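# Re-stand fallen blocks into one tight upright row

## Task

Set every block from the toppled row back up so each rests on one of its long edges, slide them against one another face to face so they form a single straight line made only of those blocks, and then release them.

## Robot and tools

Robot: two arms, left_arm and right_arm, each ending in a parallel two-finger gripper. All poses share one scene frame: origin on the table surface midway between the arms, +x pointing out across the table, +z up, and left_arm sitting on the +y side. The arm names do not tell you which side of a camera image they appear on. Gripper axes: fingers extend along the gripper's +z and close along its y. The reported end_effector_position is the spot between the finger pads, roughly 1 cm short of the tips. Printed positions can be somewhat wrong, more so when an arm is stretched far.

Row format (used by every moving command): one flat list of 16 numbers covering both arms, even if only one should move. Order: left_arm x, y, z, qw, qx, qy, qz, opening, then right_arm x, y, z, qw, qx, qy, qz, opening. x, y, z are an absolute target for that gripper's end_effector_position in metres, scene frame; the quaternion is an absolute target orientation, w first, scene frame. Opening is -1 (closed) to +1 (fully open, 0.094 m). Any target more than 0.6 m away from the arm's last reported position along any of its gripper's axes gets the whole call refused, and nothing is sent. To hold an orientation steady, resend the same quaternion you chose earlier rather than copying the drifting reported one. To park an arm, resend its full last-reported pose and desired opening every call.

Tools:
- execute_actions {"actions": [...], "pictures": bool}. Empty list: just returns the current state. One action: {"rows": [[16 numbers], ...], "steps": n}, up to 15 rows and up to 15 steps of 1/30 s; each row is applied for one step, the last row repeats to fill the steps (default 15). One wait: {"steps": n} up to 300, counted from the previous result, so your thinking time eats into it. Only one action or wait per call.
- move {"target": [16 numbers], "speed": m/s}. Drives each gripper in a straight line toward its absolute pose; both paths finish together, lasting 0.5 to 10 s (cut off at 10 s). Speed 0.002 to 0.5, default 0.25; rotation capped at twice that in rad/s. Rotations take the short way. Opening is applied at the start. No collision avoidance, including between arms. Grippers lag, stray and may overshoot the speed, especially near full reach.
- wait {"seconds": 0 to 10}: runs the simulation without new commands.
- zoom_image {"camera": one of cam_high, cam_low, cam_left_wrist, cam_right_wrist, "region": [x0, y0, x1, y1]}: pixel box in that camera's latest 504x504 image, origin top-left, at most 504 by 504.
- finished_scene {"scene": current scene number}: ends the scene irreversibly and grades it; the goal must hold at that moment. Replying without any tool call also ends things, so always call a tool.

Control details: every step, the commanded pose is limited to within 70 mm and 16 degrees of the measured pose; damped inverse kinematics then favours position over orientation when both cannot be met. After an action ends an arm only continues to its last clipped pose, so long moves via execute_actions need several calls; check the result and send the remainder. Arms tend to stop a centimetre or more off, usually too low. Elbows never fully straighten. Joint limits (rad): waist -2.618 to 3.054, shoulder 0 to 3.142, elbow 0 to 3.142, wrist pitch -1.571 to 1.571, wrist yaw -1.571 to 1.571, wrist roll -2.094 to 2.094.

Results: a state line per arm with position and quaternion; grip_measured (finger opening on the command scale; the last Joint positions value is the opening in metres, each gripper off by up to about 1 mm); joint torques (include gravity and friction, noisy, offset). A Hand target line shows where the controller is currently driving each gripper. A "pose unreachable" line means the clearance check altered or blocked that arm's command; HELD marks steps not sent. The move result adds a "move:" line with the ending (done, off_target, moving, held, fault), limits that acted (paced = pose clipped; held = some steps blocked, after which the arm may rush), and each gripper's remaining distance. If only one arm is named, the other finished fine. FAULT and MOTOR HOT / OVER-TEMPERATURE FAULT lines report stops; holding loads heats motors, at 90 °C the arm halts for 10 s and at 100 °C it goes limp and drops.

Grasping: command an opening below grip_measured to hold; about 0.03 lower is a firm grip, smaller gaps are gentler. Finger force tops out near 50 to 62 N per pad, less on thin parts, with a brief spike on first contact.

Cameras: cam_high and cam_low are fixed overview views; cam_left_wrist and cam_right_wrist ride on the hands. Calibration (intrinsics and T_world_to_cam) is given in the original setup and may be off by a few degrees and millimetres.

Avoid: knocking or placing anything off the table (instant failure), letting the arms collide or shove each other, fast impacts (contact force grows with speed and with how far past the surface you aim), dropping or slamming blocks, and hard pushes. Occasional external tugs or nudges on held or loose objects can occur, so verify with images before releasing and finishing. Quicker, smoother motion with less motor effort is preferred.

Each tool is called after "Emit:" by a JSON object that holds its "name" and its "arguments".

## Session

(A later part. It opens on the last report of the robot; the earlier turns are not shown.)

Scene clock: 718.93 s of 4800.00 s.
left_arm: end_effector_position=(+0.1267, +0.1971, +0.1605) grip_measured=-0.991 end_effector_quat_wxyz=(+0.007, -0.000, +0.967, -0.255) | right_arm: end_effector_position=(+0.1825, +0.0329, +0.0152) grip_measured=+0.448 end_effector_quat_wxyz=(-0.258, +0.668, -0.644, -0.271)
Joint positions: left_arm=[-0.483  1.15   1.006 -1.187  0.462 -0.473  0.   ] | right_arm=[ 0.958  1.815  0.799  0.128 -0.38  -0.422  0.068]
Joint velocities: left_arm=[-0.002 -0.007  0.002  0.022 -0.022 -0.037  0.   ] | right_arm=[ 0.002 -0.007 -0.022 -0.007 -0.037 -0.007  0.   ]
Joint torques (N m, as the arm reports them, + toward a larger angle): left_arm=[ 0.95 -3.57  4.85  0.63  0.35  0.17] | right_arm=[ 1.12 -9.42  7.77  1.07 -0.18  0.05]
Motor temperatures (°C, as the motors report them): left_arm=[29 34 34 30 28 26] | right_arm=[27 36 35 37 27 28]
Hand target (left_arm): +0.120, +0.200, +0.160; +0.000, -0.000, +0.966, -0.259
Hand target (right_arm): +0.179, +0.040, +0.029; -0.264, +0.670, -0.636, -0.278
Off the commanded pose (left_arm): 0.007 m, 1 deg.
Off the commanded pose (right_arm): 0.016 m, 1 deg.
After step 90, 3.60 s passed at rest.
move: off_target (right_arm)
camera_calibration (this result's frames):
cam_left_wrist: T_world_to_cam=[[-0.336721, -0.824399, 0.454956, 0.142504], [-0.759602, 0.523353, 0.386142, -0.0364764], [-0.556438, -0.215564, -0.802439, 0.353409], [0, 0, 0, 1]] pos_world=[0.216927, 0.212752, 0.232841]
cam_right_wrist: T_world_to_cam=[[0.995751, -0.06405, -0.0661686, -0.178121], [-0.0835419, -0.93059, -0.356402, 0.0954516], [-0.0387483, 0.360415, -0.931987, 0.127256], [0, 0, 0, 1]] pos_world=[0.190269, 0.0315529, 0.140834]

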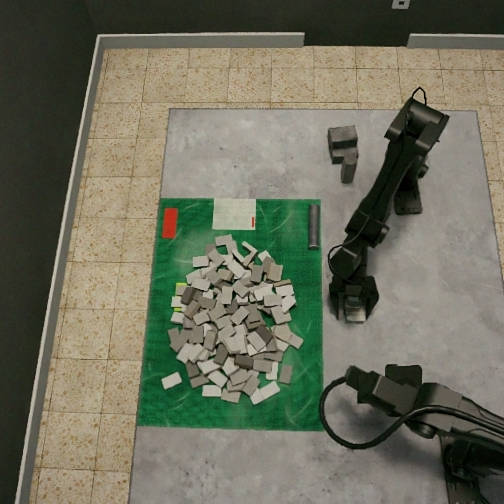

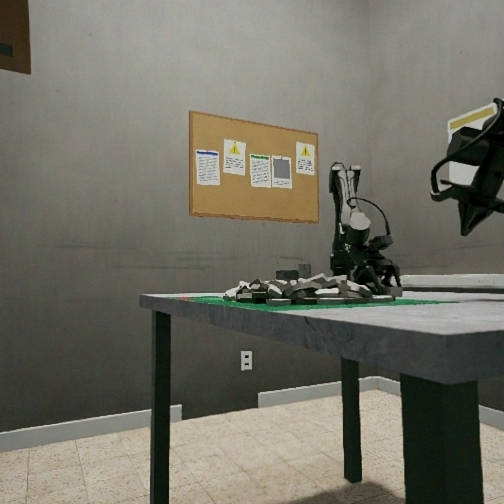

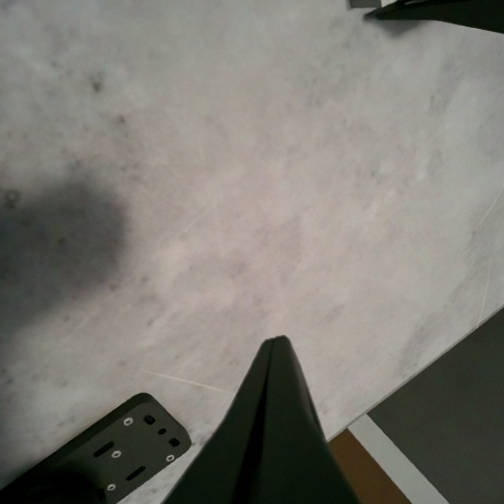

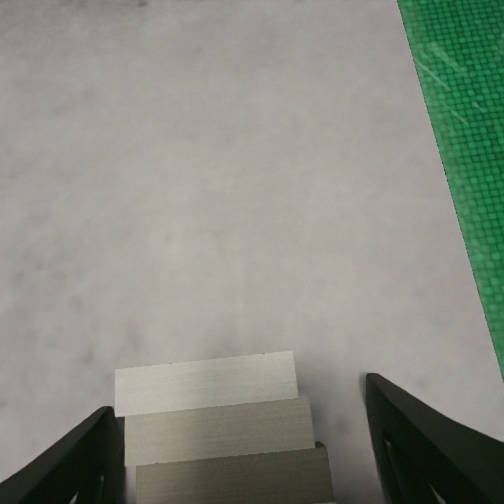

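Emit:
{"name": "execute_actions", "arguments": {"actions": [{"rows": [[0.12,0.20,0.16,0,0,0.966,-0.2588,-1, 0.179,0.040,0.029,0.2634,-0.6702,0.6360,0.2776,0.36],[0.12,0.20,0.16,0,0,0.966,-0.2588,-1, 0.179,0.040,0.029,0.2634,-0.6702,0.6360,0.2776,0.28],[0.12,0.20,0.16,0,0,0.966,-0.2588,-1, 0.179,0.040,0.029,0.2634,-0.6702,0.6360,0.2776,0.21],[0.12,0.20,0.16,0,0,0.966,-0.2588,-1, 0.179,0.040,0.029,0.2634,-0.6702,0.6360,0.2776,0.15],[0.12,0.20,0.16,0,0,0.966,-0.2588,-1, 0.179,0.040,0.029,0.2634,-0.6702,0.6360,0.2776,0.10],[0.12,0.20,0.16,0,0,0.966,-0.2588,-1, 0.179,0.040,0.029,0.2634,-0.6702,0.6360,0.2776,0.05],[0.12,0.20,0.16,0,0,0.966,-0.2588,-1, 0.179,0.040,0.029,0.2634,-0.6702,0.6360,0.2776,0.01],[0.12,0.20,0.16,0,0,0.966,-0.2588,-1, 0.179,0.040,0.029,0.2634,-0.6702,0.6360,0.2776,-0.03],[0.12,0.20,0.16,0,0,0.966,-0.2588,-1, 0.179,0.040,0.029,0.2634,-0.6702,0.6360,0.2776,-0.06],[0.12,0.20,0.16,0,0,0.966,-0.2588,-1, 0.179,0.040,0.029,0.2634,-0.6702,0.6360,0.2776,-0.09],[0.12,0.20,0.16,0,0,0.966,-0.2588,-1, 0.179,0.040,0.029,0.2634,-0.6702,0.6360,0.2776,-0.11],[0.12,0.20,0.16,0,0,0.966,-0.2588,-1, 0.179,0.040,0.029,0.2634,-0.6702,0.6360,0.2776,-0.13],[0.12,0.20,0.16,0,0,0.966,-0.2588,-1, 0.179,0.040,0.029,0.2634,-0.6702,0.6360,0.2776,-0.14]], "steps": 15}]}}

Scene clock: 730.00 s of 4800.00 s.
left_arm: end_effector_position=(+0.1267, +0.1971, +0.1605) grip_measured=-0.991 end_effector_quat_wxyz=(+0.007, -0.000, +0.967, -0.255) | right_arm: end_effector_position=(+0.1808, +0.0336, +0.0152) grip_measured=-0.098 end_effector_quat_wxyz=(-0.257, +0.669, -0.642, -0.272)
Joint positions: left_arm=[-0.483  1.15   1.006 -1.187  0.462 -0.473  0.   ] | right_arm=[ 0.962  1.815  0.799  0.128 -0.381 -0.422  0.042]
Joint velocities: left_arm=[ 0.007 -0.022 -0.002  0.007 -0.081 -0.022 -0.   ] | right_arm=[ 0.007 -0.002 -0.017 -0.051 -0.051 -0.022  0.001]
Joint torques (N m, as the arm reports them, + toward a larger angle): left_arm=[ 0.97 -3.6   4.77  0.64  0.34  0.16] | right_arm=[ 0.82 -9.42  7.81  1.11 -0.18  0.04]
Motor temperatures (°C, as the motors report them): left_arm=[29 34 33 30 28 26] | right_arm=[27 37 35 37 27 28]
Hand target (left_arm): +0.120, +0.200, +0.160; +0.000, -0.000, +0.966, -0.259
Hand target (right_arm): +0.179, +0.040, +0.029; -0.264, +0.670, -0.636, -0.278
Off the commanded pose (left_arm): 0.007 m, 1 deg.
Off the commanded pose (right_arm): 0.015 m, 1 deg.
Steps of this call (steps 1 to 90: nothing new was sent; then 7.57 s passed at rest; steps 91 to 105: all 15 steps of this action). Readings (end_effector_position):
91: left_arm (+0.1267, +0.1971, +0.1605) | right_arm (+0.1825, +0.0329, +0.0152)
92: left_arm (+0.1267, +0.1971, +0.1605) | right_arm (+0.1826, +0.0329, +0.0152)
94: left_arm (+0.1267, +0.1971, +0.1605) | right_arm (+0.1826, +0.0329, +0.0152)
98: left_arm (+0.1267, +0.1971, +0.1605) | right_arm (+0.1813, +0.0334, +0.0152)
105: the state above
camera_calibration (this result's frames):
cam_left_wrist: T_world_to_cam=[[-0.336721, -0.824399, 0.454956, 0.142504], [-0.759602, 0.523353, 0.386142, -0.0364764], [-0.556438, -0.215564, -0.802439, 0.353409], [0, 0, 0, 1]] pos_world=[0.216927, 0.212752, 0.232841]
cam_right_wrist: T_world_to_cam=[[0.99602, -0.0595997, -0.0662655, -0.176605], [-0.0794367, -0.930781, -0.356841, 0.0952545], [-0.040411, 0.360685, -0.931812, 0.127301], [0, 0, 0, 1]] pos_world=[0.188613, 0.0322199, 0.140909]

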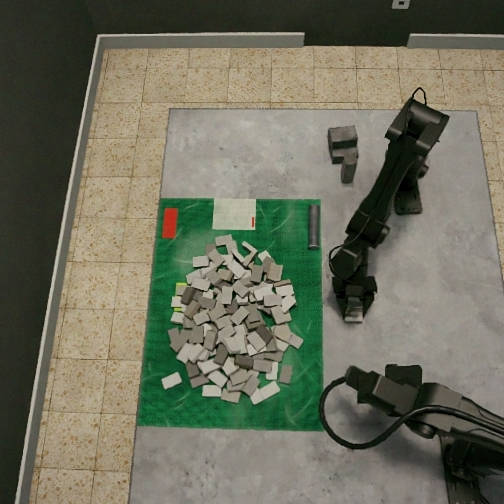

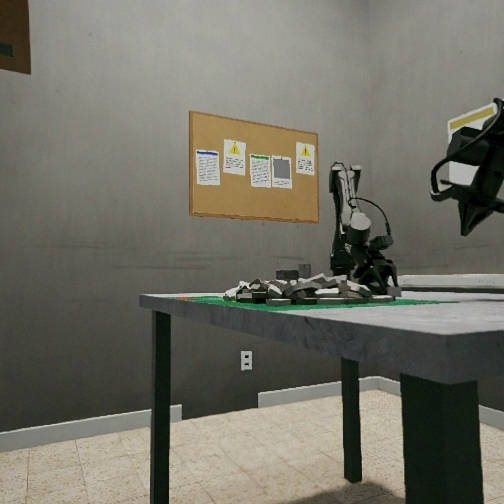

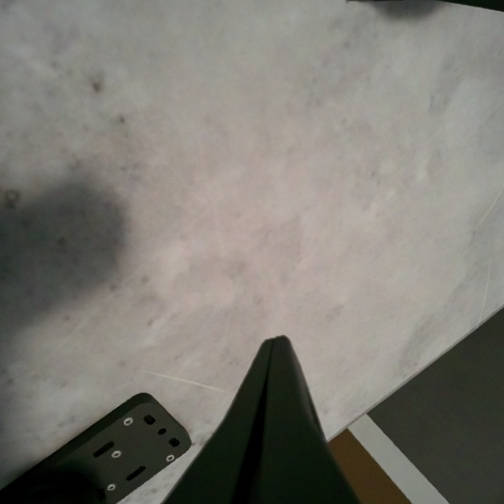

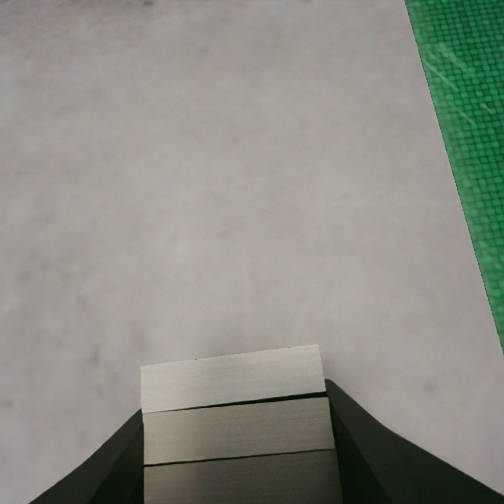

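Emit:
{"name": "execute_actions", "arguments": {"actions": [{"rows": [[0.12,0.20,0.16,0,0,0.966,-0.2588,-1, 0.181,0.040,0.022,0.2634,-0.6702,0.6360,0.2776,-0.05],[0.12,0.20,0.16,0,0,0.966,-0.2588,-1, 0.181,0.040,0.022,0.2634,-0.6702,0.6360,0.2776,0.05],[0.12,0.20,0.16,0,0,0.966,-0.2588,-1, 0.181,0.040,0.022,0.2634,-0.6702,0.6360,0.2776,0.2],[0.12,0.20,0.16,0,0,0.966,-0.2588,-1, 0.181,0.040,0.022,0.2634,-0.6702,0.6360,0.2776,0.35],[0.12,0.20,0.16,0,0,0.966,-0.2588,-1, 0.181,0.040,0.022,0.2634,-0.6702,0.6360,0.2776,0.5]], "steps": 12}], "pictures": false}}

Emit:
{"name": "move", "arguments": {"target": [0.12,0.20,0.16,0,0,0.966,-0.2588,-1, 0.181,0.030,0.085,0.2634,-0.6702,0.6360,0.2776,0.5], "speed": 0.05}}

Scene clock: 735.20 s of 4800.00 s.
left_arm: end_effector_position=(+0.1267, +0.1971, +0.1605) grip_measured=-0.991 end_effector_quat_wxyz=(+0.007, -0.000, +0.967, -0.255) | right_arm: end_effector_position=(+0.1795, +0.0340, +0.0157) grip_measured=+0.498 end_effector_quat_wxyz=(-0.256, +0.670, -0.641, -0.275)
Joint positions: left_arm=[-0.483  1.15   1.006 -1.187  0.462 -0.473  0.   ] | right_arm=[ 0.962  1.815  0.799  0.128 -0.389 -0.422  0.07 ]
Joint velocities: left_arm=[-0.012  0.002 -0.007  0.051 -0.007  0.007  0.   ] | right_arm=[-0.017  0.007 -0.007 -0.022 -0.051  0.007 -0.001]
Joint torques (N m, as the arm reports them, + toward a larger angle): left_arm=[ 1.03 -3.58  4.77  0.65  0.35  0.17] | right_arm=[ 0.5  -7.54  7.28  1.38 -0.17 -0.02]
Motor temperatures (°C, as the motors report them): left_arm=[29 34 33 30 28 26] | right_arm=[27 37 35 36 27 28]
Hand target (left_arm): +0.120, +0.200, +0.160; +0.000, -0.000, +0.966, -0.259
Hand target (right_arm): +0.181, +0.040, +0.022; -0.263, +0.670, -0.636, -0.278
Off the commanded pose (left_arm): 0.007 m, 1 deg.
Off the commanded pose (right_arm): 0.009 m, 1 deg.
Steps of this call (steps 1 to 90: nothing new was sent; then 1.80 s passed at rest; steps 91 to 102: all 12 steps of this action). Readings (end_effector_position):
91: left_arm (+0.1267, +0.1971, +0.1605) | right_arm (+0.1808, +0.0336, +0.0152)
92: left_arm (+0.1267, +0.1971, +0.1605) | right_arm (+0.1806, +0.0336, +0.0153)
94: left_arm (+0.1267, +0.1971, +0.1605) | right_arm (+0.1801, +0.0338, +0.0155)
98: left_arm (+0.1267, +0.1971, +0.1605) | right_arm (+0.1796, +0.0340, +0.0157)
102: the state above

Scene clock: 737.33 s of 4800.00 s.
left_arm: end_effector_position=(+0.1267, +0.1971, +0.1605) grip_measured=-0.991 end_effector_quat_wxyz=(+0.007, -0.000, +0.967, -0.255) | right_arm: end_effector_position=(+0.1731, +0.0228, +0.0631) grip_measured=+0.498 end_effector_quat_wxyz=(-0.239, +0.671, -0.647, -0.271)
Joint positions: left_arm=[-0.483  1.15   1.006 -1.187  0.462 -0.473  0.   ] | right_arm=[ 0.962  1.655  0.87  -0.14  -0.389 -0.423  0.07 ]
Joint velocities: left_arm=[-0.007  0.002  0.012  0.022 -0.037  0.037 -0.001] | right_arm=[ 0.002  0.002  0.002 -0.022 -0.081  0.022  0.001]
Joint torques (N m, as the arm reports them, + toward a larger angle): left_arm=[ 0.92 -3.51  4.82  0.64  0.37  0.15] | right_arm=[-0.83 -9.09  9.36  1.21 -0.24 -0.13]
Motor temperatures (°C, as the motors report them): left_arm=[29 34 33 30 28 26] | right_arm=[27 37 36 36 27 28]
Hand target (left_arm): +0.120, +0.200, +0.160; +0.000, -0.000, +0.966, -0.259
Hand target (right_arm): +0.181, +0.030, +0.085; -0.264, +0.670, -0.636, -0.277
Off the commanded pose (left_arm): 0.007 m, 1 deg.
Off the commanded pose (right_arm): 0.024 m, 3 deg.
move: off_target (right_arm)
camera_calibration (this result's frames):
cam_left_wrist: T_world_to_cam=[[-0.336721, -0.824399, 0.454956, 0.142504], [-0.759602, 0.523353, 0.386142, -0.0364764], [-0.556438, -0.215564, -0.802439, 0.353409], [0, 0, 0, 1]] pos_world=[0.216927, 0.212752, 0.232841]
cam_right_wrist: T_world_to_cam=[[0.994548, -0.0563627, -0.0877374, -0.164919], [-0.0822555, -0.941157, -0.327806, 0.100568], [-0.0640987, 0.333236, -0.940662, 0.180714], [0, 0, 0, 1]] pos_world=[0.183875, 0.0251345, 0.188488]

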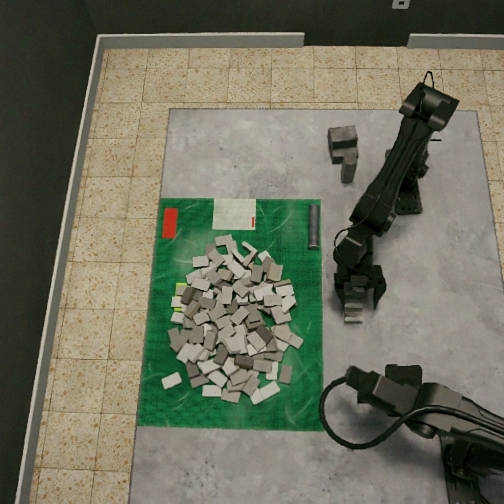

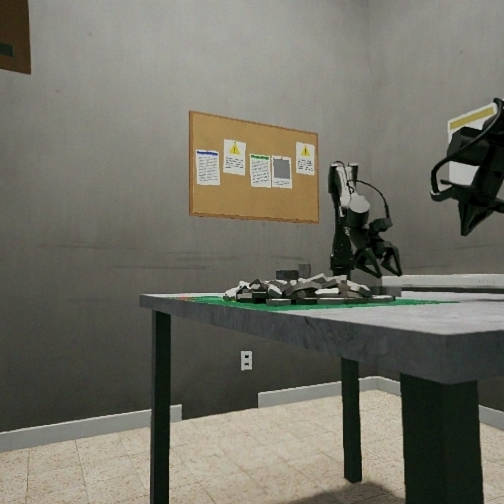

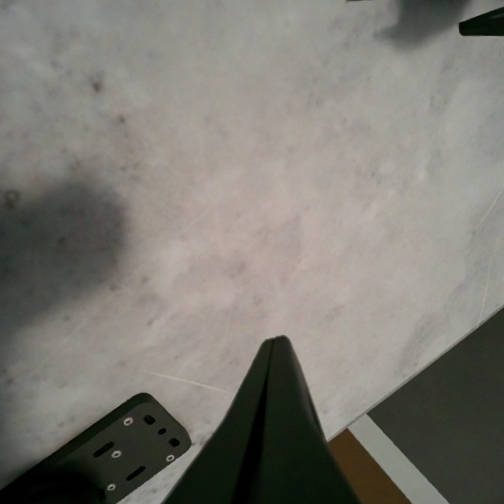

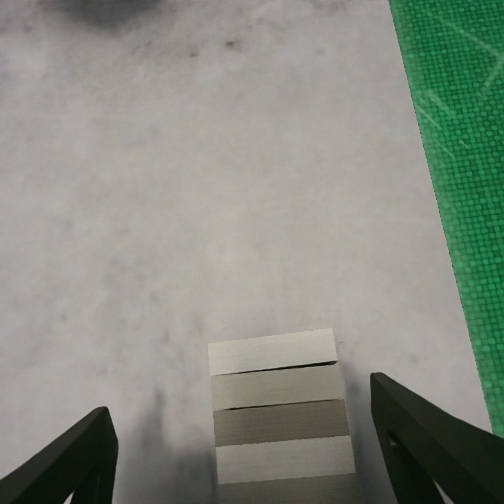

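Emit:
{"name": "move", "arguments": {"target": [0.12,0.20,0.16,0,0,0.966,-0.2588,-1, 0.186,-0.045,0.075,0.2634,-0.6702,0.6360,0.2776,0.5], "speed": 0.08}}

Scene clock: 742.80 s of 4800.00 s.
left_arm: end_effector_position=(+0.1267, +0.1971, +0.1605) grip_measured=-0.991 end_effector_quat_wxyz=(+0.007, -0.000, +0.967, -0.255) | right_arm: end_effector_position=(+0.1889, -0.0415, +0.0705) grip_measured=+0.498 end_effector_quat_wxyz=(-0.259, +0.668, -0.642, -0.272)
Joint positions: left_arm=[-0.483  1.15   1.006 -1.187  0.462 -0.473  0.   ] | right_arm=[ 0.785  1.458  0.697 -0.188 -0.488 -0.575  0.07 ]
Joint velocities: left_arm=[-0.002  0.017  0.007 -0.007  0.051  0.037  0.   ] | right_arm=[ 0.002 -0.017  0.007 -0.081 -0.007  0.022 -0.001]
Joint torques (N m, as the arm reports them, + toward a larger angle): left_arm=[ 0.98 -3.52  4.81  0.65  0.36  0.17] | right_arm=[-0.58 -7.4   5.77  1.16 -0.33 -0.12]
Motor temperatures (°C, as the motors report them): left_arm=[29 34 34 30 28 26] | right_arm=[27 37 36 36 27 28]
Hand target (left_arm): +0.120, +0.200, +0.160; +0.000, -0.000, +0.966, -0.259
Hand target (right_arm): +0.186, -0.045, +0.075; -0.263, +0.671, -0.636, -0.276
Off the commanded pose (left_arm): 0.007 m, 1 deg.
Off the commanded pose (right_arm): 0.006 m, 1 deg.
After step 90, 1.13 s passed at rest.
move: done
camera_calibration (this result's frames):
cam_left_wrist: T_world_to_cam=[[-0.336721, -0.824399, 0.454956, 0.142504], [-0.759602, 0.523353, 0.386142, -0.0364764], [-0.556438, -0.215564, -0.802439, 0.353409], [0, 0, 0, 1]] pos_world=[0.216927, 0.212752, 0.232841]
cam_right_wrist: T_world_to_cam=[[0.995989, -0.0616251, -0.0648651, -0.185711], [-0.0809576, -0.929385, -0.360125, 0.0462694], [-0.0380919, 0.363932, -0.930646, 0.205789], [0, 0, 0, 1]] pos_world=[0.196551, -0.0433357, 0.196133]

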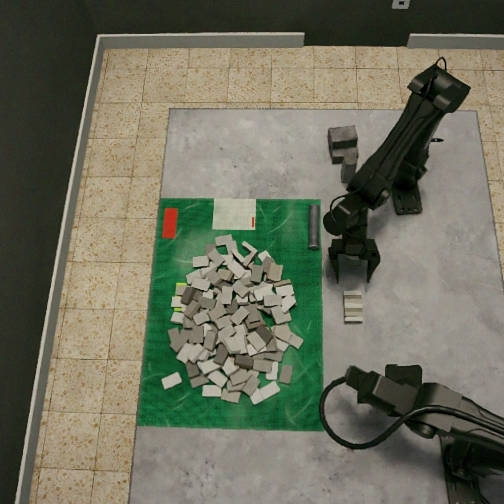

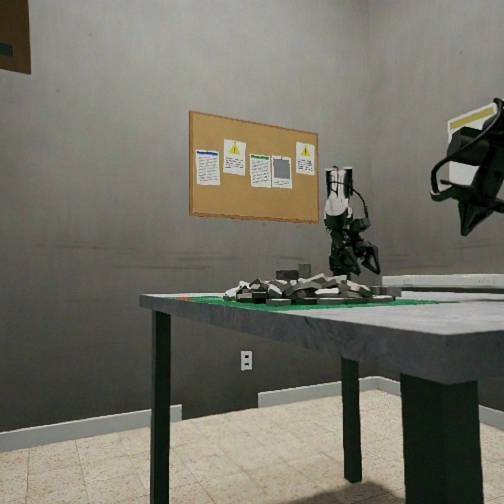

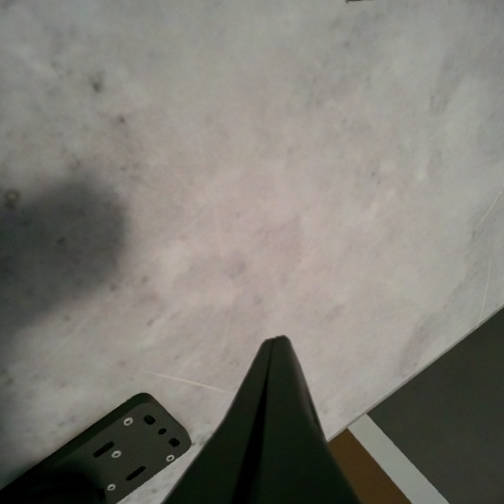

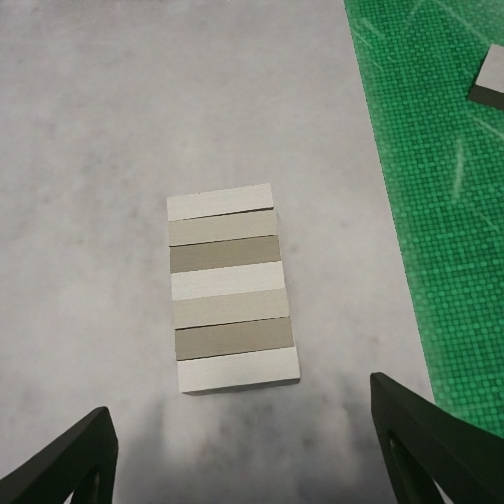

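The row now looks straight. I'll zoom in to check for gaps.

Emit:
{"name": "zoom_image", "arguments": {"camera": "cam_right_wrist", "region": [140, 160, 340, 420]}}

Region (140, 160, 340, 420) of cam_right_wrist's 504x504 image, scaled by 1.938, with more detail than that image has; it fills the left 388 columns of this view, and the rest is white.

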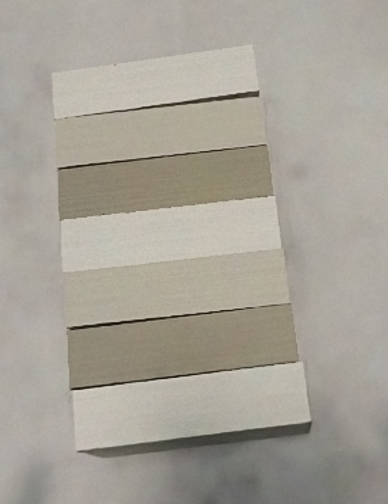

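Emit:
{"name": "move", "arguments": {"target": [0.12,0.20,0.16,0,0,0.966,-0.2588,-1, 0.181,0.012,0.095,0,-0.0297,0.9996,0,1.0], "speed": 0.3}}

Scene clock: 772.20 s of 4800.00 s.
left_arm: end_effector_position=(+0.1267, +0.1971, +0.1605) grip_measured=-0.991 end_effector_quat_wxyz=(+0.007, -0.000, +0.967, -0.255) | right_arm: end_effector_position=(+0.1810, +0.0074, +0.0872) grip_measured=+1.000 end_effector_quat_wxyz=(-0.002, -0.039, +0.999, -0.003)
Joint positions: left_arm=[-0.483  1.15   1.006 -1.187  0.462 -0.473  0.   ] | right_arm=[ 1.098  2.06   1.756 -1.275  0.     1.111  0.094]
Joint velocities: left_arm=[-0.012 -0.007 -0.012 -0.081  0.007 -0.022  0.001] | right_arm=[ 0.002 -0.017  0.012 -0.022 -0.007  0.007  0.   ]
Joint torques (N m, as the arm reports them, + toward a larger angle): left_arm=[ 1.   -3.51  4.82  0.64  0.36  0.16] | right_arm=[ 0.5  -9.29  9.36  0.13 -0.02  0.1 ]
Motor temperatures (°C, as the motors report them): left_arm=[29 34 34 30 28 26] | right_arm=[27 36 35 36 27 28]
Hand target (left_arm): +0.120, +0.200, +0.160; +0.000, -0.000, +0.966, -0.259
Hand target (right_arm): +0.180, +0.013, +0.094; -0.000, -0.035, +0.999, +0.002
Off the commanded pose (left_arm): 0.007 m, 1 deg.
Off the commanded pose (right_arm): 0.009 m, 1 deg.
After step 90, 22.90 s passed at rest.
move: done
camera_calibration (this result's frames):
cam_left_wrist: T_world_to_cam=[[-0.336721, -0.824399, 0.454956, 0.142504], [-0.759602, 0.523353, 0.386142, -0.0364764], [-0.556438, -0.215564, -0.802439, 0.353409], [0, 0, 0, 1]] pos_world=[0.216927, 0.212752, 0.232841]
cam_right_wrist: T_world_to_cam=[[-0.0388074, -0.998673, 0.03386, 0.0119473], [-0.92053, 0.0489124, 0.387598, 0.176635], [-0.388739, -0.0161275, -0.921207, 0.268745], [0, 0, 0, 1]] pos_world=[0.267534, 0.00762604, 0.178702]

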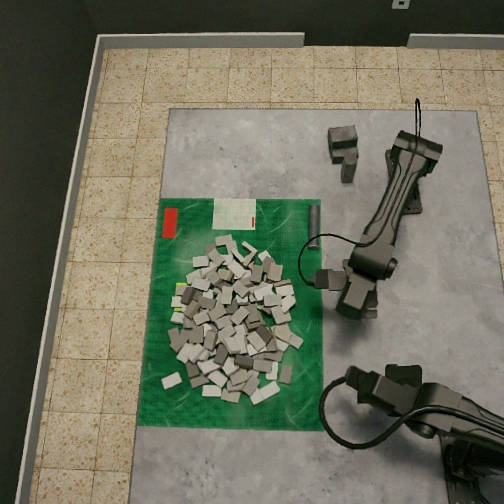

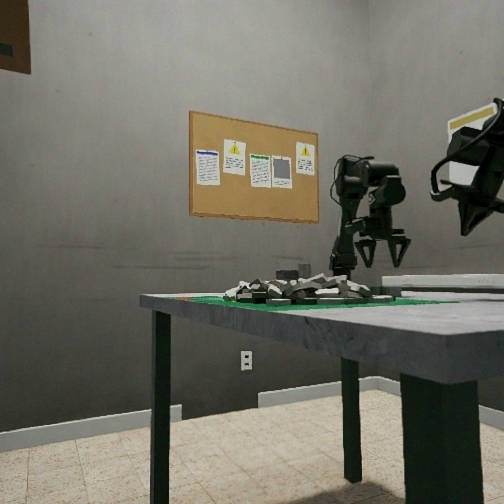

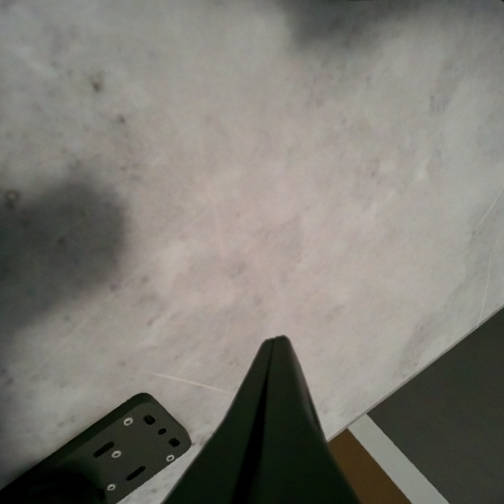

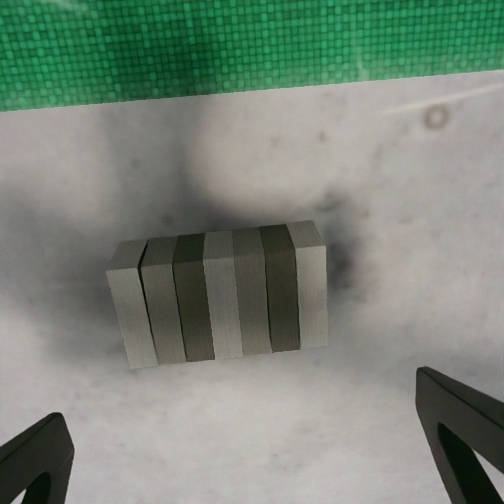

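Emit:
{"name": "move", "arguments": {"target": [0.12,0.20,0.16,0,0,0.966,-0.2588,-1, 0.180,0.016,0.048,0,-0.0297,0.9996,0,1.0], "speed": 0.06}}

Scene clock: 784.40 s of 4800.00 s.
left_arm: end_effector_position=(+0.1267, +0.1971, +0.1605) grip_measured=-0.991 end_effector_quat_wxyz=(+0.007, -0.000, +0.967, -0.255) | right_arm: end_effector_position=(+0.1839, +0.0147, +0.0517) grip_measured=+1.000 end_effector_quat_wxyz=(+0.000, -0.031, +1.000, +0.000)
Joint positions: left_arm=[-0.483  1.15   1.006 -1.187  0.462 -0.473  0.   ] | right_arm=[ 1.098  2.101  1.677 -1.146  0.     1.128  0.094]
Joint velocities: left_arm=[ 0.007 -0.007 -0.002  0.007  0.022 -0.022 -0.001] | right_arm=[ 0.002  0.002 -0.002 -0.022  0.022 -0.037  0.   ]
Joint torques (N m, as the arm reports them, + toward a larger angle): left_arm=[ 1.04 -3.57  4.79  0.64  0.36  0.17] | right_arm=[ 0.88 -9.93  5.43  0.46  0.01  0.12]
Motor temperatures (°C, as the motors report them): left_arm=[29 34 34 30 28 26] | right_arm=[27 38 36 35 27 28]
Hand target (left_arm): +0.120, +0.200, +0.160; +0.000, -0.000, +0.966, -0.259
Hand target (right_arm): +0.180, +0.016, +0.048; +0.000, -0.030, +1.000, +0.000
Off the commanded pose (left_arm): 0.007 m, 1 deg.
Off the commanded pose (right_arm): 0.006 m, 0 deg.
After step 90, 8.07 s passed at rest.
move: done
camera_calibration (this result's frames):
cam_left_wrist: T_world_to_cam=[[-0.336721, -0.824399, 0.454956, 0.142504], [-0.759602, 0.523353, 0.386142, -0.0364764], [-0.556438, -0.215564, -0.802439, 0.353409], [0, 0, 0, 1]] pos_world=[0.216927, 0.212752, 0.232841]
cam_right_wrist: T_world_to_cam=[[-0.0560379, -0.998082, 0.0263169, 0.0240607], [-0.920755, 0.0618533, 0.385207, 0.192705], [-0.386095, -0.0026452, -0.922455, 0.236655], [0, 0, 0, 1]] pos_world=[0.270154, 0.0127211, 0.143439]

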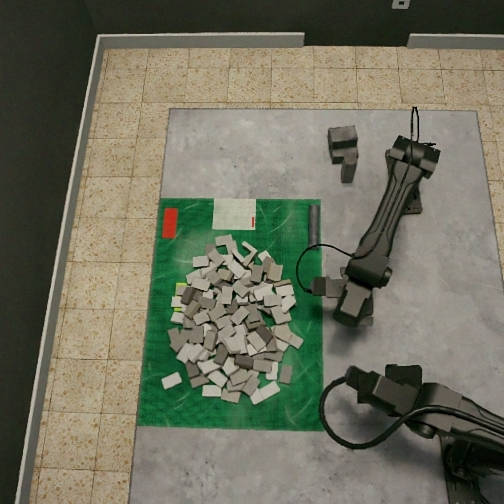

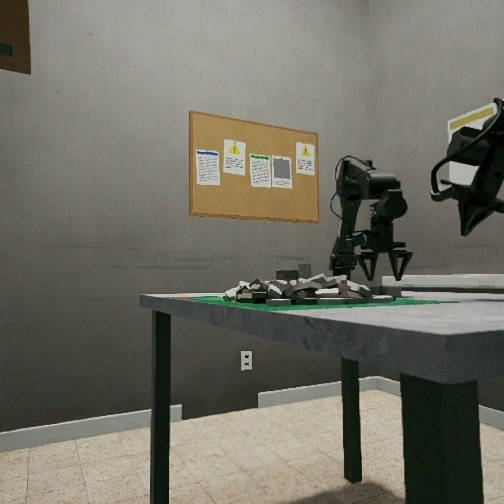

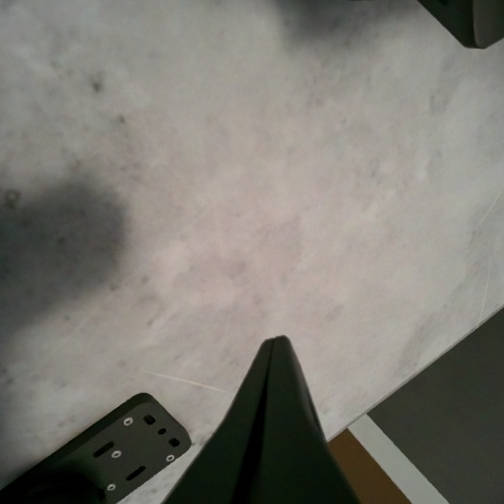

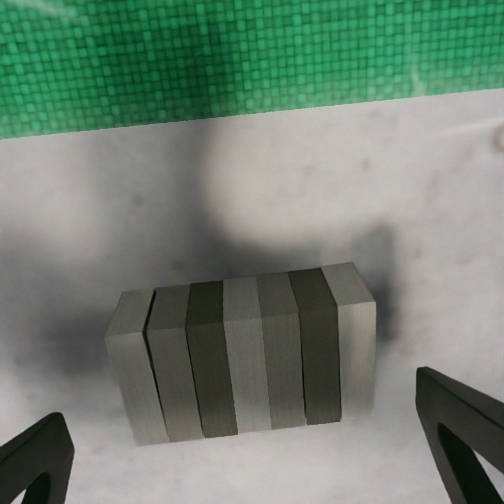

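Emit:
{"name": "move", "arguments": {"target": [0.12,0.20,0.16,0,0,0.966,-0.2588,-1, 0.178,0.014,0.020,0,-0.0297,0.9996,0,1.0], "speed": 0.03}}

Scene clock: 790.27 s of 4800.00 s.
left_arm: end_effector_position=(+0.1267, +0.1971, +0.1605) grip_measured=-0.991 end_effector_quat_wxyz=(+0.007, -0.000, +0.967, -0.255) | right_arm: end_effector_position=(+0.1830, +0.0124, +0.0237) grip_measured=+1.000 end_effector_quat_wxyz=(-0.000, -0.029, +1.000, -0.000)
Joint positions: left_arm=[-0.483  1.15   1.006 -1.187  0.462 -0.473  0.   ] | right_arm=[ 1.098  2.119  1.59  -1.043  0.     1.131  0.094]
Joint velocities: left_arm=[ 0.002 -0.012  0.012 -0.066  0.051 -0.022 -0.   ] | right_arm=[-0.002  0.002  0.007  0.022  0.007  0.022  0.   ]
Joint torques (N m, as the arm reports them, + toward a larger angle): left_arm=[ 0.95 -3.58  4.74  0.62  0.36  0.17] | right_arm=[ 1.03 -9.95  5.29  0.42  0.    0.1 ]
Motor temperatures (°C, as the motors report them): left_arm=[29 34 34 30 28 26] | right_arm=[27 38 35 35 27 28]
Hand target (left_arm): +0.120, +0.200, +0.160; +0.000, -0.000, +0.966, -0.259
Hand target (right_arm): +0.178, +0.014, +0.020; -0.000, -0.030, +1.000, +0.000
Off the commanded pose (left_arm): 0.007 m, 1 deg.
Off the commanded pose (right_arm): 0.006 m, 0 deg.
After step 90, 1.47 s passed at rest.
move: done
camera_calibration (this result's frames):
cam_left_wrist: T_world_to_cam=[[-0.336721, -0.824399, 0.454956, 0.142504], [-0.759602, 0.523353, 0.386142, -0.0364764], [-0.556438, -0.215564, -0.802439, 0.353409], [0, 0, 0, 1]] pos_world=[0.216927, 0.212752, 0.232841]
cam_right_wrist: T_world_to_cam=[[-0.0590721, -0.997878, 0.0274014, 0.0229756], [-0.920397, 0.0650721, 0.385531, 0.202669], [-0.386496, -0.00244603, -0.922288, 0.210532], [0, 0, 0, 1]] pos_world=[0.269263, 0.0102537, 0.115406]

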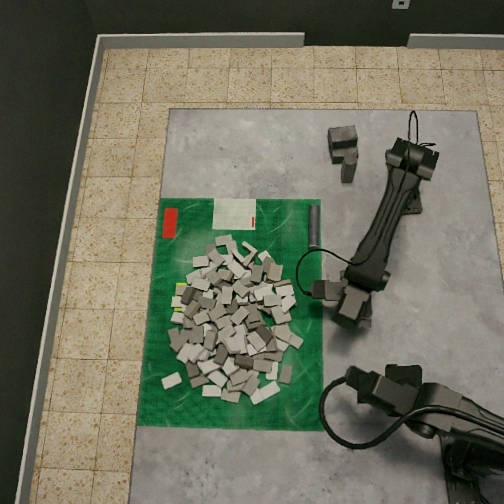

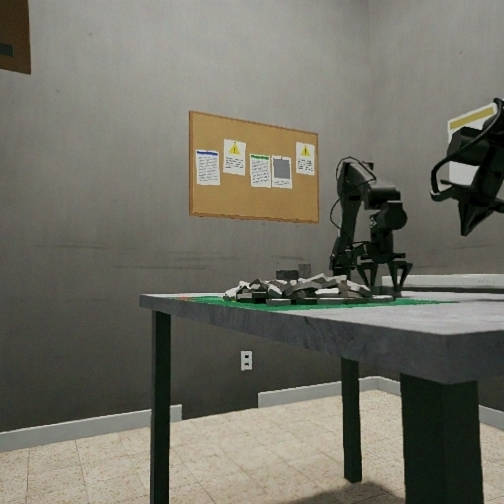

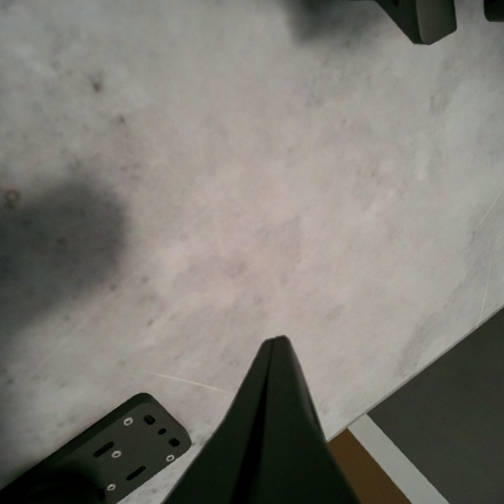

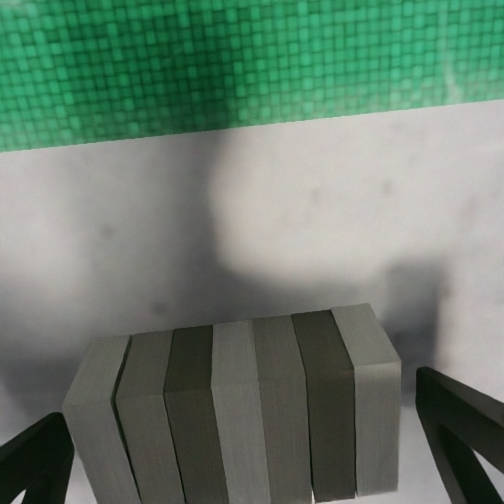

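Emit:
{"name": "execute_actions", "arguments": {"actions": [{"rows": [[0.12,0.20,0.16,0,0,0.966,-0.2588,-1, 0.178,0.014,0.020,0,-0.0297,0.9996,0,0.96],[0.12,0.20,0.16,0,0,0.966,-0.2588,-1, 0.178,0.014,0.020,0,-0.0297,0.9996,0,0.92],[0.12,0.20,0.16,0,0,0.966,-0.2588,-1, 0.178,0.014,0.020,0,-0.0297,0.9996,0,0.88],[0.12,0.20,0.16,0,0,0.966,-0.2588,-1, 0.178,0.014,0.020,0,-0.0297,0.9996,0,0.85],[0.12,0.20,0.16,0,0,0.966,-0.2588,-1, 0.178,0.014,0.020,0,-0.0297,0.9996,0,0.82],[0.12,0.20,0.16,0,0,0.966,-0.2588,-1, 0.178,0.014,0.020,0,-0.0297,0.9996,0,0.79],[0.12,0.20,0.16,0,0,0.966,-0.2588,-1, 0.178,0.014,0.020,0,-0.0297,0.9996,0,0.76],[0.12,0.20,0.16,0,0,0.966,-0.2588,-1, 0.178,0.014,0.020,0,-0.0297,0.9996,0,0.73],[0.12,0.20,0.16,0,0,0.966,-0.2588,-1, 0.178,0.014,0.020,0,-0.0297,0.9996,0,0.71],[0.12,0.20,0.16,0,0,0.966,-0.2588,-1, 0.178,0.014,0.020,0,-0.0297,0.9996,0,0.69],[0.12,0.20,0.16,0,0,0.966,-0.2588,-1, 0.178,0.014,0.020,0,-0.0297,0.9996,0,0.67],[0.12,0.20,0.16,0,0,0.966,-0.2588,-1, 0.178,0.014,0.020,0,-0.0297,0.9996,0,0.65],[0.12,0.20,0.16,0,0,0.966,-0.2588,-1, 0.178,0.014,0.020,0,-0.0297,0.9996,0,0.63],[0.12,0.20,0.16,0,0,0.966,-0.2588,-1, 0.178,0.014,0.020,0,-0.0297,0.9996,0,0.61],[0.12,0.20,0.16,0,0,0.966,-0.2588,-1, 0.178,0.014,0.020,0,-0.0297,0.9996,0,0.60]], "steps": 15}]}}

Scene clock: 804.27 s of 4800.00 s.
left_arm: end_effector_position=(+0.1267, +0.1971, +0.1605) grip_measured=-0.991 end_effector_quat_wxyz=(+0.007, -0.000, +0.967, -0.255) | right_arm: end_effector_position=(+0.1832, +0.0130, +0.0237) grip_measured=+0.610 end_effector_quat_wxyz=(+0.000, -0.029, +1.000, +0.001)
Joint positions: left_arm=[-0.483  1.15   1.006 -1.187  0.462 -0.473  0.   ] | right_arm=[ 1.098  2.119  1.59  -1.04   0.     1.131  0.076]
Joint velocities: left_arm=[-0.007  0.007  0.007 -0.051  0.022  0.051 -0.   ] | right_arm=[-0.027 -0.012 -0.002 -0.037 -0.007  0.007 -0.007]
Joint torques (N m, as the arm reports them, + toward a larger angle): left_arm=[ 1.04 -3.6   4.77  0.64  0.35  0.18] | right_arm=[ 1.1  -9.97  5.3   0.44 -0.02  0.12]
Motor temperatures (°C, as the motors report them): left_arm=[29 34 34 30 28 26] | right_arm=[27 39 35 34 27 28]
Hand target (left_arm): +0.120, +0.200, +0.160; +0.000, -0.000, +0.966, -0.259
Hand target (right_arm): +0.178, +0.014, +0.020; -0.000, -0.030, +1.000, +0.000
Off the commanded pose (left_arm): 0.007 m, 1 deg.
Off the commanded pose (right_arm): 0.007 m, 0 deg.
Steps of this call (steps 1 to 90: nothing new was sent; then 10.50 s passed at rest; steps 91 to 105: all 15 steps of this action). Readings (end_effector_position):
91: left_arm (+0.1267, +0.1971, +0.1605) | right_arm (+0.1832, +0.0129, +0.0237)
92: left_arm (+0.1267, +0.1971, +0.1605) | right_arm (+0.1832, +0.0129, +0.0237)
94: left_arm (+0.1267, +0.1971, +0.1605) | right_arm (+0.1832, +0.0129, +0.0237)
98: left_arm (+0.1267, +0.1971, +0.1605) | right_arm (+0.1832, +0.0130, +0.0237)
105: the state above
camera_calibration (this result's frames):
cam_left_wrist: T_world_to_cam=[[-0.336721, -0.824399, 0.454956, 0.142504], [-0.759602, 0.523353, 0.386142, -0.0364764], [-0.556438, -0.215564, -0.802439, 0.353409], [0, 0, 0, 1]] pos_world=[0.216927, 0.212752, 0.232841]
cam_right_wrist: T_world_to_cam=[[-0.0594788, -0.99792, 0.0248696, 0.0237401], [-0.920756, 0.0644688, 0.384776, 0.202948], [-0.385579, -0.0000128051, -0.922675, 0.210438], [0, 0, 0, 1]] pos_world=[0.269418, 0.0106096, 0.115486]

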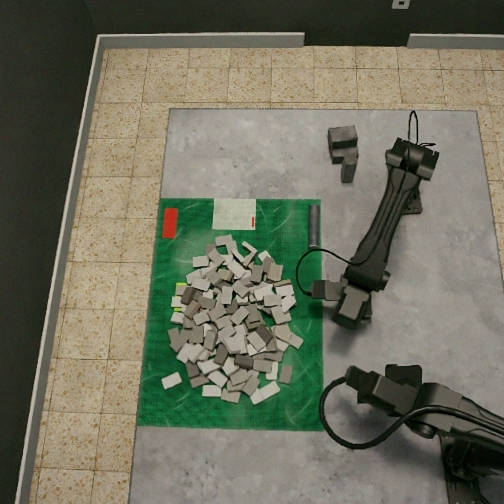

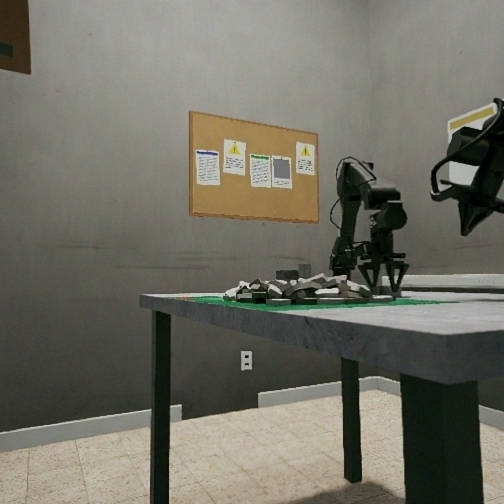

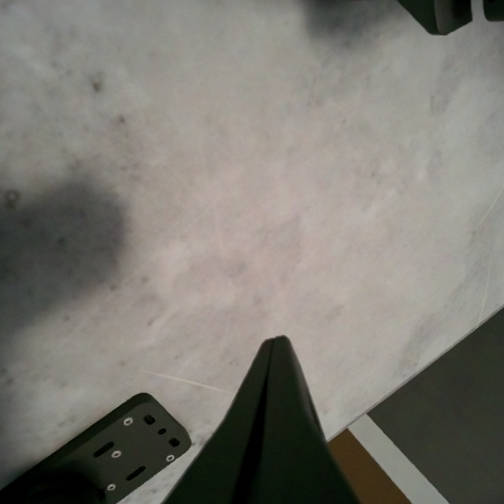

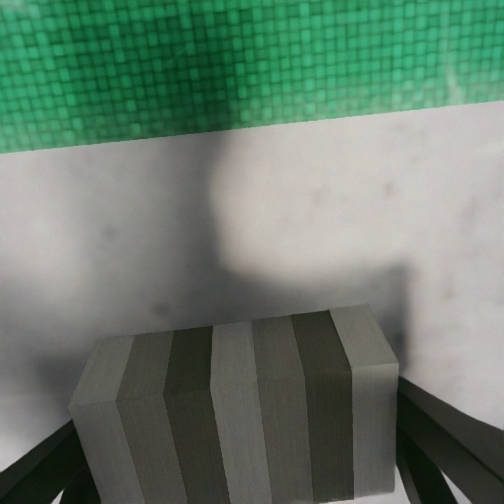

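Emit:
{"name": "execute_actions", "arguments": {"actions": [{"rows": [[0.12,0.20,0.16,0,0,0.966,-0.2588,-1, 0.178,0.014,0.020,0,-0.0297,0.9996,0,0.59],[0.12,0.20,0.16,0,0,0.966,-0.2588,-1, 0.178,0.014,0.020,0,-0.0297,0.9996,0,0.58],[0.12,0.20,0.16,0,0,0.966,-0.2588,-1, 0.178,0.014,0.020,0,-0.0297,0.9996,0,0.57],[0.12,0.20,0.16,0,0,0.966,-0.2588,-1, 0.178,0.014,0.020,0,-0.0297,0.9996,0,0.56],[0.12,0.20,0.16,0,0,0.966,-0.2588,-1, 0.178,0.014,0.020,0,-0.0297,0.9996,0,0.55],[0.12,0.20,0.16,0,0,0.966,-0.2588,-1, 0.178,0.014,0.020,0,-0.0297,0.9996,0,0.54]], "steps": 12}], "pictures": false}}

Scene clock: 808.30 s of 4800.00 s.
left_arm: end_effector_position=(+0.1267, +0.1971, +0.1605) grip_measured=-0.991 end_effector_quat_wxyz=(+0.007, -0.000, +0.967, -0.255) | right_arm: end_effector_position=(+0.1832, +0.0130, +0.0237) grip_measured=+0.589 end_effector_quat_wxyz=(+0.000, -0.029, +1.000, +0.001)
Joint positions: left_arm=[-0.483  1.15   1.006 -1.187  0.462 -0.473  0.   ] | right_arm=[ 1.098  2.119  1.59  -1.04   0.     1.132  0.075]
Joint velocities: left_arm=[-0.007 -0.017 -0.002  0.037 -0.007 -0.066 -0.   ] | right_arm=[-0.007 -0.012  0.007  0.037 -0.022 -0.007  0.001]
Joint torques (N m, as the arm reports them, + toward a larger angle): left_arm=[ 1.01 -3.58  4.85  0.65  0.36  0.17] | right_arm=[ 1.02 -9.9   5.32  0.43  0.    0.1 ]
Motor temperatures (°C, as the motors report them): left_arm=[29 34 34 30 28 26] | right_arm=[27 39 35 34 27 28]
Hand target (left_arm): +0.120, +0.200, +0.160; +0.000, -0.000, +0.966, -0.259
Hand target (right_arm): +0.178, +0.014, +0.020; -0.000, -0.030, +1.000, +0.000
Off the commanded pose (left_arm): 0.007 m, 1 deg.
Off the commanded pose (right_arm): 0.007 m, 0 deg.
Steps of this call (steps 1 to 90: nothing new was sent; then 0.63 s passed at rest; steps 91 to 102: all 12 steps of this action). Readings (end_effector_position):
91: left_arm (+0.1267, +0.1971, +0.1605) | right_arm (+0.1832, +0.0130, +0.0237)
92: left_arm (+0.1267, +0.1971, +0.1605) | right_arm (+0.1832, +0.0130, +0.0237)
94: left_arm (+0.1267, +0.1971, +0.1605) | right_arm (+0.1832, +0.0130, +0.0237)
98: left_arm (+0.1267, +0.1971, +0.1605) | right_arm (+0.1832, +0.0130, +0.0237)
102: the state above

Emit:
{"name": "execute_actions", "arguments": {"actions": [{"rows": [[0.12,0.20,0.16,0,0,0.966,-0.2588,-1, 0.178,0.014,0.020,0,-0.0297,0.9996,0,0.60],[0.12,0.20,0.16,0,0,0.966,-0.2588,-1, 0.178,0.014,0.020,0,-0.0297,0.9996,0,0.63],[0.12,0.20,0.16,0,0,0.966,-0.2588,-1, 0.178,0.014,0.020,0,-0.0297,0.9996,0,0.68],[0.12,0.20,0.16,0,0,0.966,-0.2588,-1, 0.178,0.014,0.020,0,-0.0297,0.9996,0,0.75],[0.12,0.20,0.16,0,0,0.966,-0.2588,-1, 0.178,0.014,0.020,0,-0.0297,0.9996,0,0.85],[0.12,0.20,0.16,0,0,0.966,-0.2588,-1, 0.178,0.014,0.020,0,-0.0297,0.9996,0,0.95],[0.12,0.20,0.16,0,0,0.966,-0.2588,-1, 0.178,0.014,0.020,0,-0.0297,0.9996,0,1.0]], "steps": 12}], "pictures": false}}

Emit:
{"name": "move", "arguments": {"target": [0.12,0.20,0.16,0,0,0.966,-0.2588,-1, 0.181,0.013,0.11,0,-0.0297,0.9996,0,1.0], "speed": 0.06}}

Scene clock: 814.13 s of 4800.00 s.
left_arm: end_effector_position=(+0.1267, +0.1971, +0.1605) grip_measured=-0.991 end_effector_quat_wxyz=(+0.007, -0.000, +0.967, -0.255) | right_arm: end_effector_position=(+0.1817, +0.0137, +0.0237) grip_measured=+1.000 end_effector_quat_wxyz=(+0.000, -0.031, +1.000, +0.001)
Joint positions: left_arm=[-0.483  1.15   1.006 -1.187  0.462 -0.473  0.   ] | right_arm=[ 1.102  2.119  1.59  -1.04   0.     1.132  0.094]
Joint velocities: left_arm=[-0.007  0.002  0.007 -0.022 -0.051 -0.007  0.   ] | right_arm=[ 0.007  0.012  0.012 -0.037 -0.022 -0.037  0.   ]
Joint torques (N m, as the arm reports them, + toward a larger angle): left_arm=[ 1.03 -3.59  4.79  0.64  0.36  0.17] | right_arm=[ 0.73 -9.89  5.22  0.43  0.    0.08]
Motor temperatures (°C, as the motors report them): left_arm=[29 34 34 30 28 26] | right_arm=[27 39 35 34 27 28]
Hand target (left_arm): +0.120, +0.200, +0.160; +0.000, -0.000, +0.966, -0.259
Hand target (right_arm): +0.178, +0.014, +0.020; -0.000, -0.030, +1.000, +0.000
Off the commanded pose (left_arm): 0.007 m, 1 deg.
Off the commanded pose (right_arm): 0.005 m, 0 deg.
Steps of this call (steps 1 to 90: nothing new was sent; then 2.43 s passed at rest; steps 91 to 102: all 12 steps of this action). Readings (end_effector_position):
91: left_arm (+0.1267, +0.1971, +0.1605) | right_arm (+0.1832, +0.0130, +0.0237)
92: left_arm (+0.1267, +0.1971, +0.1605) | right_arm (+0.1832, +0.0130, +0.0237)
94: left_arm (+0.1267, +0.1971, +0.1605) | right_arm (+0.1830, +0.0132, +0.0237)
98: left_arm (+0.1267, +0.1971, +0.1605) | right_arm (+0.1820, +0.0136, +0.0237)
102: the state above

Scene clock: 816.30 s of 4800.00 s.
left_arm: end_effector_position=(+0.1267, +0.1971, +0.1605) grip_measured=-0.991 end_effector_quat_wxyz=(+0.007, -0.000, +0.967, -0.255) | right_arm: end_effector_position=(+0.1794, +0.0080, +0.0891) grip_measured=+1.000 end_effector_quat_wxyz=(-0.010, -0.031, +0.999, -0.022)
Joint positions: left_arm=[-0.483  1.15   1.006 -1.187  0.462 -0.473  0.   ] | right_arm=[ 1.102  2.102  1.826 -1.343  0.     1.132  0.094]
Joint velocities: left_arm=[-0.007 -0.002 -0.007  0.037 -0.007  0.007 -0.   ] | right_arm=[ 0.002  0.007 -0.002 -0.081 -0.022  0.037  0.   ]
Joint torques (N m, as the arm reports them, + toward a larger angle): left_arm=[ 1.08 -3.62  4.79  0.64  0.36  0.16] | right_arm=[  0.17 -12.49   9.09   0.02  -0.01   0.02]
Motor temperatures (°C, as the motors report them): left_arm=[29 34 34 30 28 26] | right_arm=[27 40 35 34 27 28]
Hand target (left_arm): +0.120, +0.200, +0.160; +0.000, -0.000, +0.966, -0.259
Hand target (right_arm): +0.181, +0.012, +0.110; -0.000, -0.030, +1.000, +0.000
Off the commanded pose (left_arm): 0.007 m, 1 deg.
Off the commanded pose (right_arm): 0.022 m, 3 deg.
move: off_target (right_arm)
camera_calibration (this result's frames):
cam_left_wrist: T_world_to_cam=[[-0.336721, -0.824399, 0.454956, 0.142504], [-0.759602, 0.523353, 0.386142, -0.0364764], [-0.556438, -0.215564, -0.802439, 0.353409], [0, 0, 0, 1]] pos_world=[0.216927, 0.212752, 0.232841]
cam_right_wrist: T_world_to_cam=[[-0.0547769, -0.995884, 0.0722093, 0.0118261], [-0.913777, 0.07915, 0.398431, 0.172028], [-0.402507, -0.0441584, -0.914351, 0.271985], [0, 0, 0, 1]] pos_world=[0.267318, 0.0101719, 0.179294]

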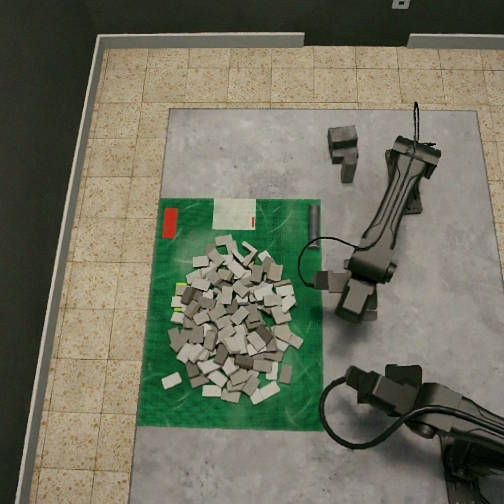

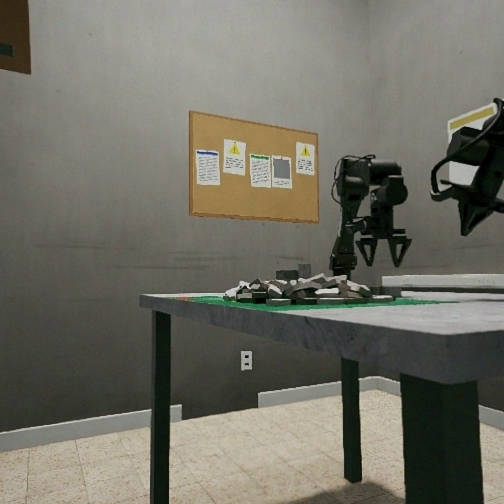

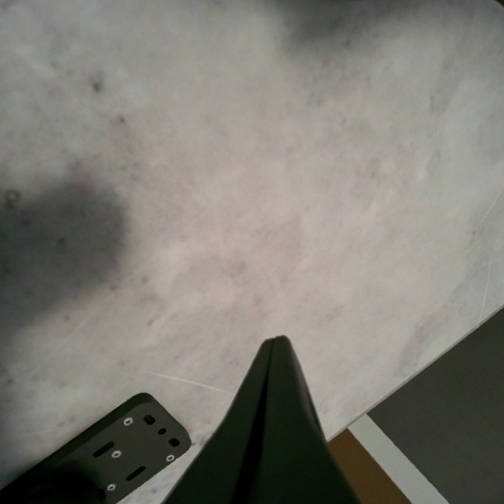

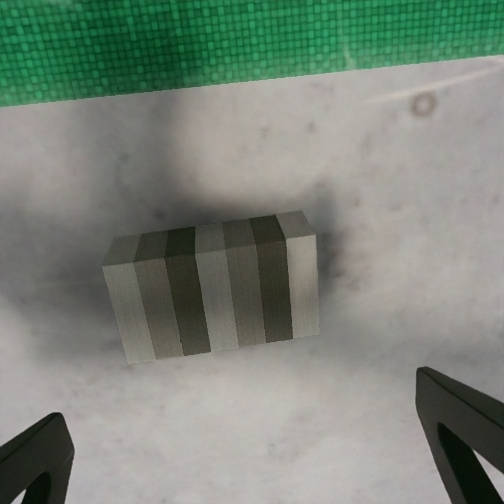

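Emit:
{"name": "zoom_image", "arguments": {"camera": "cam_right_wrist", "region": [90, 190, 340, 380]}}

Region (90, 190, 340, 380) of cam_right_wrist's 504x504 image, scaled by 2.016, with more detail than that image has; it fills the top 383 rows of this view, and the rest is white.

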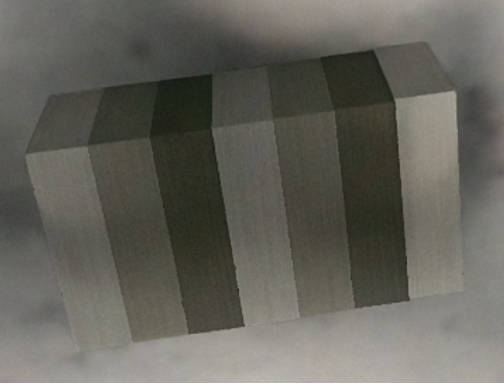

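Emit:
{"name": "finished_scene", "arguments": {"scene": 1}}

The scene is finished: the task was done.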